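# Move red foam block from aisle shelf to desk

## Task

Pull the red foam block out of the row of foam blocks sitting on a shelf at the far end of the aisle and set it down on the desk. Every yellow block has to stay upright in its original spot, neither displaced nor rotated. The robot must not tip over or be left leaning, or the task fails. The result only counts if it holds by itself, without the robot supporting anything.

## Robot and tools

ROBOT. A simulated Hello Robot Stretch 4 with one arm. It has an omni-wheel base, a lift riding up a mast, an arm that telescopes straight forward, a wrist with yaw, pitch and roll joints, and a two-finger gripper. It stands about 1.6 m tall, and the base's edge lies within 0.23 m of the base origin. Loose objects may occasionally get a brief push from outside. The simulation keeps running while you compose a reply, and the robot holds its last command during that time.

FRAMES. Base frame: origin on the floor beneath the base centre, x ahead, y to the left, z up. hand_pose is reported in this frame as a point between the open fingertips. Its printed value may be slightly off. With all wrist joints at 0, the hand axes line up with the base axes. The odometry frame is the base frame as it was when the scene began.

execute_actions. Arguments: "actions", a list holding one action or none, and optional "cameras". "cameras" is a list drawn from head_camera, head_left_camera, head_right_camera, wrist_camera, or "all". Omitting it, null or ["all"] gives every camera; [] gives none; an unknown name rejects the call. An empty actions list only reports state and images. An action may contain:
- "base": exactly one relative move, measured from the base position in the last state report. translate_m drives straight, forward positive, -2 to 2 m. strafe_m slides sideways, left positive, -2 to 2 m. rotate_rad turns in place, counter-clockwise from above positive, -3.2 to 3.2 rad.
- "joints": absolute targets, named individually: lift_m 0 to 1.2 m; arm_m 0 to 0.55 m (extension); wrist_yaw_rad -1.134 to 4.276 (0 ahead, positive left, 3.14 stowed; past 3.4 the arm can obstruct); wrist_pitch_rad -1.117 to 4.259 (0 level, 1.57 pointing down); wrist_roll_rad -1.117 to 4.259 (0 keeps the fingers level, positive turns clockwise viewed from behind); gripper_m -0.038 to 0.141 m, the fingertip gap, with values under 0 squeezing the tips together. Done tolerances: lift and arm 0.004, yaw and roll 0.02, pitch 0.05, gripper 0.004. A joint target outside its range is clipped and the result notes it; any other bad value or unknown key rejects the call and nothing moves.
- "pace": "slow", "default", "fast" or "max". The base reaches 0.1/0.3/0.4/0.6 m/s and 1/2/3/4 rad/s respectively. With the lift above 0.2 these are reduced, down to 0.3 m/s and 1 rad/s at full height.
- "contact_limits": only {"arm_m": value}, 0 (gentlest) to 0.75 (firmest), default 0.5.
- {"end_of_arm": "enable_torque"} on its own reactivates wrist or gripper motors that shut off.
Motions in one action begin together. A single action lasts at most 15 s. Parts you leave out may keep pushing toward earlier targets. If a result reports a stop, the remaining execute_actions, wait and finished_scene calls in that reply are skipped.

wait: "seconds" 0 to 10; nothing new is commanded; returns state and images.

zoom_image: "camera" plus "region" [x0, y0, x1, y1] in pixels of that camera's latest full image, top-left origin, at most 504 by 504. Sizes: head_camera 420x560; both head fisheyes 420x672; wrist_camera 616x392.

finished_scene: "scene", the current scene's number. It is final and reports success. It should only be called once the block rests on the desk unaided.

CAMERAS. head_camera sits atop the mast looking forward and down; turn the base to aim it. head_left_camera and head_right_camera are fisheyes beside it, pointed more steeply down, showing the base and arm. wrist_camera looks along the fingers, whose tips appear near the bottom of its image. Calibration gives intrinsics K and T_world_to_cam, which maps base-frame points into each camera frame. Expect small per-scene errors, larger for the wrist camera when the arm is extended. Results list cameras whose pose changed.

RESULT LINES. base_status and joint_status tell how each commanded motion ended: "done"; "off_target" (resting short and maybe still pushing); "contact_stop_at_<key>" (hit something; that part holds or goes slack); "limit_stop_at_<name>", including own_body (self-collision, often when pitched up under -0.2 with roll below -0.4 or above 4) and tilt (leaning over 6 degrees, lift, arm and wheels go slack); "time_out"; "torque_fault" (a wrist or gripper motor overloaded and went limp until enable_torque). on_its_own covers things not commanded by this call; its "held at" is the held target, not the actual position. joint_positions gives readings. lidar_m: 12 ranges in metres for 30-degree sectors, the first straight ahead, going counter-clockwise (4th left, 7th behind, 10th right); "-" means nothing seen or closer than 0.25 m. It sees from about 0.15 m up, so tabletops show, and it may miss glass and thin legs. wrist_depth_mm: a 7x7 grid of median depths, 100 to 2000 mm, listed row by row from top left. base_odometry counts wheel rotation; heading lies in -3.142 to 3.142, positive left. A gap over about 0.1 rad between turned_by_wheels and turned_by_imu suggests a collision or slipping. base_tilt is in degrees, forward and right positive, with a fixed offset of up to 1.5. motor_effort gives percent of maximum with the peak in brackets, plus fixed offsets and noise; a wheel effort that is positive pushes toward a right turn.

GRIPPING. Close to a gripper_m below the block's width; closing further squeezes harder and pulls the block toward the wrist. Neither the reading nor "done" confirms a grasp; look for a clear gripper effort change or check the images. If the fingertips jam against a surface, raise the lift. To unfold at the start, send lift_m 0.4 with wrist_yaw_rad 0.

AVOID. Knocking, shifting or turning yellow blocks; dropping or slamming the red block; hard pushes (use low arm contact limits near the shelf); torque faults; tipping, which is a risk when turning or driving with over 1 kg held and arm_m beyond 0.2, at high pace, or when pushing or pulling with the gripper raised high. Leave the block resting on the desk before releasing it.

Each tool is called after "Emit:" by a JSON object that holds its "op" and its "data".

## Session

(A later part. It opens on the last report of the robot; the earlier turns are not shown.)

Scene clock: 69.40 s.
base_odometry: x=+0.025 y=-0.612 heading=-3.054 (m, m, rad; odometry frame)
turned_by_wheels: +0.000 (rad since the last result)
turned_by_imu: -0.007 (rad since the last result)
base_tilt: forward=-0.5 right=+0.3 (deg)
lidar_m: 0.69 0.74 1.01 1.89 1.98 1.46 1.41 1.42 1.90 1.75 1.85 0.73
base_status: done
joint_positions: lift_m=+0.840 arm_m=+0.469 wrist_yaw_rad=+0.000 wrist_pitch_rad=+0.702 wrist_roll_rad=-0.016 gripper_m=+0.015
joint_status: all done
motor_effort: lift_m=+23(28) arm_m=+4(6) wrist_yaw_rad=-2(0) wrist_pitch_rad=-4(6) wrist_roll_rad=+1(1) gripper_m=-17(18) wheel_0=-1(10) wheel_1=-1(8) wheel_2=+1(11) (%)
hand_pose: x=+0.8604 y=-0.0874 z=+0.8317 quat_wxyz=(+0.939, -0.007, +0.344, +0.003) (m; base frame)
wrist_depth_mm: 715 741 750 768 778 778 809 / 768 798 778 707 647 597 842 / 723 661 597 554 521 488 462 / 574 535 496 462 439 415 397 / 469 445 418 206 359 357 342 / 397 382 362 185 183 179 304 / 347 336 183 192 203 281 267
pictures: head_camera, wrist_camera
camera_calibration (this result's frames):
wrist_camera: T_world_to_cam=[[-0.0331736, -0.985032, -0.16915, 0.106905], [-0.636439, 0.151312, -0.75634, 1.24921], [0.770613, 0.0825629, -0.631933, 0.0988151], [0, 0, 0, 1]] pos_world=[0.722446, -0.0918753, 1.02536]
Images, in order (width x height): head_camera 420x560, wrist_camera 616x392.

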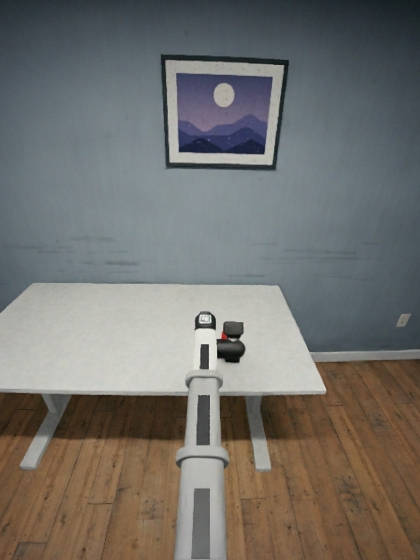

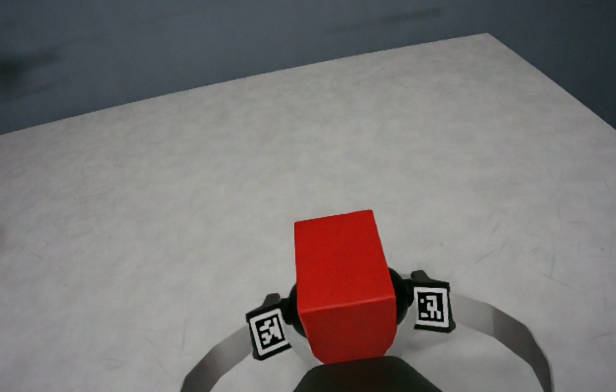

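Emit:
{"op": "execute_actions", "data": {"actions": [{"joints":{"lift_m":0.789}}], "cameras": []}}

Emit:
{"op": "execute_actions", "data": {"actions": [{"joints":{"gripper_m":0.07}}], "cameras": []}}

Emit:
{"op": "execute_actions", "data": {"actions": [{"joints":{"arm_m":0.36},"pace":"fast"}], "cameras": ["wrist_camera"]}}

Scene clock: 74.70 s.
base_odometry: x=+0.025 y=-0.612 heading=-3.054 (m, m, rad; odometry frame)
turned_by_wheels: +0.000 (rad since the last result)
turned_by_imu: +0.001 (rad since the last result)
base_tilt: forward=-0.6 right=+0.2 (deg)
lidar_m: 0.68 0.74 1.01 1.88 1.99 1.47 1.40 1.42 1.90 1.75 1.85 0.74
base_status: not commanded
joint_positions: lift_m=+0.789 arm_m=+0.469 wrist_yaw_rad=+0.000 wrist_pitch_rad=+0.702 wrist_roll_rad=-0.016 gripper_m=+0.015
joint_status: all done
motor_effort: lift_m=+17(24) arm_m=+4(4) wrist_yaw_rad=-1(1) wrist_pitch_rad=-4(4) wrist_roll_rad=-1(1) gripper_m=-16(15) wheel_0=-1(1) wheel_1=-1(1) wheel_2=+1(1) (%)
hand_pose: x=+0.8604 y=-0.0874 z=+0.7813 quat_wxyz=(+0.939, -0.007, +0.344, +0.003) (m; base frame)
wrist_depth_mm: 715 741 750 759 691 627 798 / 750 732 647 585 535 492 466 / 603 549 500 462 430 404 384 / 473 442 410 384 362 343 327 / 387 368 349 206 297 297 286 / 330 315 301 185 183 178 252 / 289 279 183 193 202 234 221
pictures: none
No camera images: the call's "cameras" was empty. Leave "cameras" out to get every camera's image.

Scene clock: 76.03 s.
base_odometry: x=+0.025 y=-0.612 heading=-3.054 (m, m, rad; odometry frame)
turned_by_wheels: +0.000 (rad since the last result)
turned_by_imu: +0.000 (rad since the last result)
base_tilt: forward=-0.5 right=+0.3 (deg)
lidar_m: 0.69 0.72 1.02 1.87 1.97 1.46 1.39 1.41 1.91 1.76 1.86 0.71
base_status: not commanded
joint_positions: lift_m=+0.789 arm_m=+0.469 wrist_yaw_rad=+0.000 wrist_pitch_rad=+0.702 wrist_roll_rad=-0.016 gripper_m=+0.070
joint_status: all done
motor_effort: lift_m=+16(16) arm_m=+4(5) wrist_yaw_rad=-1(1) wrist_pitch_rad=-5(5) wrist_roll_rad=-1(1) gripper_m=-2(14) wheel_0=-2(1) wheel_1=-1(1) wheel_2=+1(1) (%)
hand_pose: x=+0.8604 y=-0.0874 z=+0.7813 quat_wxyz=(+0.939, -0.007, +0.344, +0.003) (m; base frame)
wrist_depth_mm: 715 723 750 741 691 621 788 / 759 732 640 585 535 496 469 / 603 549 500 462 433 402 387 / 473 439 413 387 364 342 325 / 389 370 349 220 298 297 285 / 329 315 298 193 196 244 251 / 289 279 256 202 208 232 229
pictures: none
No camera images: the call's "cameras" was empty. Leave "cameras" out to get every camera's image.

Scene clock: 77.17 s.
base_odometry: x=+0.025 y=-0.612 heading=-3.054 (m, m, rad; odometry frame)
turned_by_wheels: +0.000 (rad since the last result)
turned_by_imu: +0.000 (rad since the last result)
base_tilt: forward=-0.6 right=+0.3 (deg)
lidar_m: 0.69 0.71 1.01 1.89 1.99 1.46 1.39 1.40 1.91 1.77 1.86 0.72
base_status: not commanded
joint_positions: lift_m=+0.789 arm_m=+0.361 wrist_yaw_rad=+0.000 wrist_pitch_rad=+0.702 wrist_roll_rad=-0.016 gripper_m=+0.070
joint_status: all done
motor_effort: lift_m=+17(16) arm_m=-4(5) wrist_yaw_rad=-1(2) wrist_pitch_rad=-4(4) wrist_roll_rad=-1(1) gripper_m=-4(1) wheel_0=-1(1) wheel_1=-1(1) wheel_2=+1(1) (%)
hand_pose: x=+0.7520 y=-0.0874 z=+0.7813 quat_wxyz=(+0.939, -0.007, +0.344, +0.003) (m; base frame)
wrist_depth_mm: 820 831 831 768 683 615 904 / 842 732 640 585 530 496 469 / 603 549 504 304 433 404 387 / 473 442 410 293 355 343 325 / 389 368 351 319 312 298 285 / 330 317 300 283 271 245 252 / 290 279 257 251 240 238 240
pictures: wrist_camera
camera_calibration (this result's frames):
wrist_camera: T_world_to_cam=[[-0.0333026, -0.985027, -0.169152, 0.0948461], [-0.63636, 0.151404, -0.756388, 1.14204], [0.770673, 0.082452, -0.631874, 0.150439], [0, 0, 0, 1]] pos_world=[0.613966, -0.0918871, 0.974926]
Images, in order (width x height): wrist_camera 616x392.

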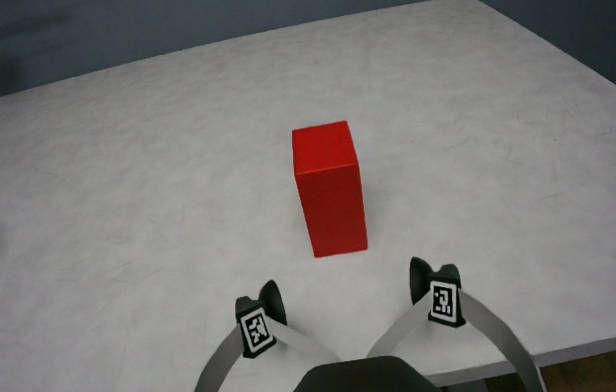

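Emit:
{"op": "finished_scene", "data": {"scene": 2}}

The scene is finished: the task was done.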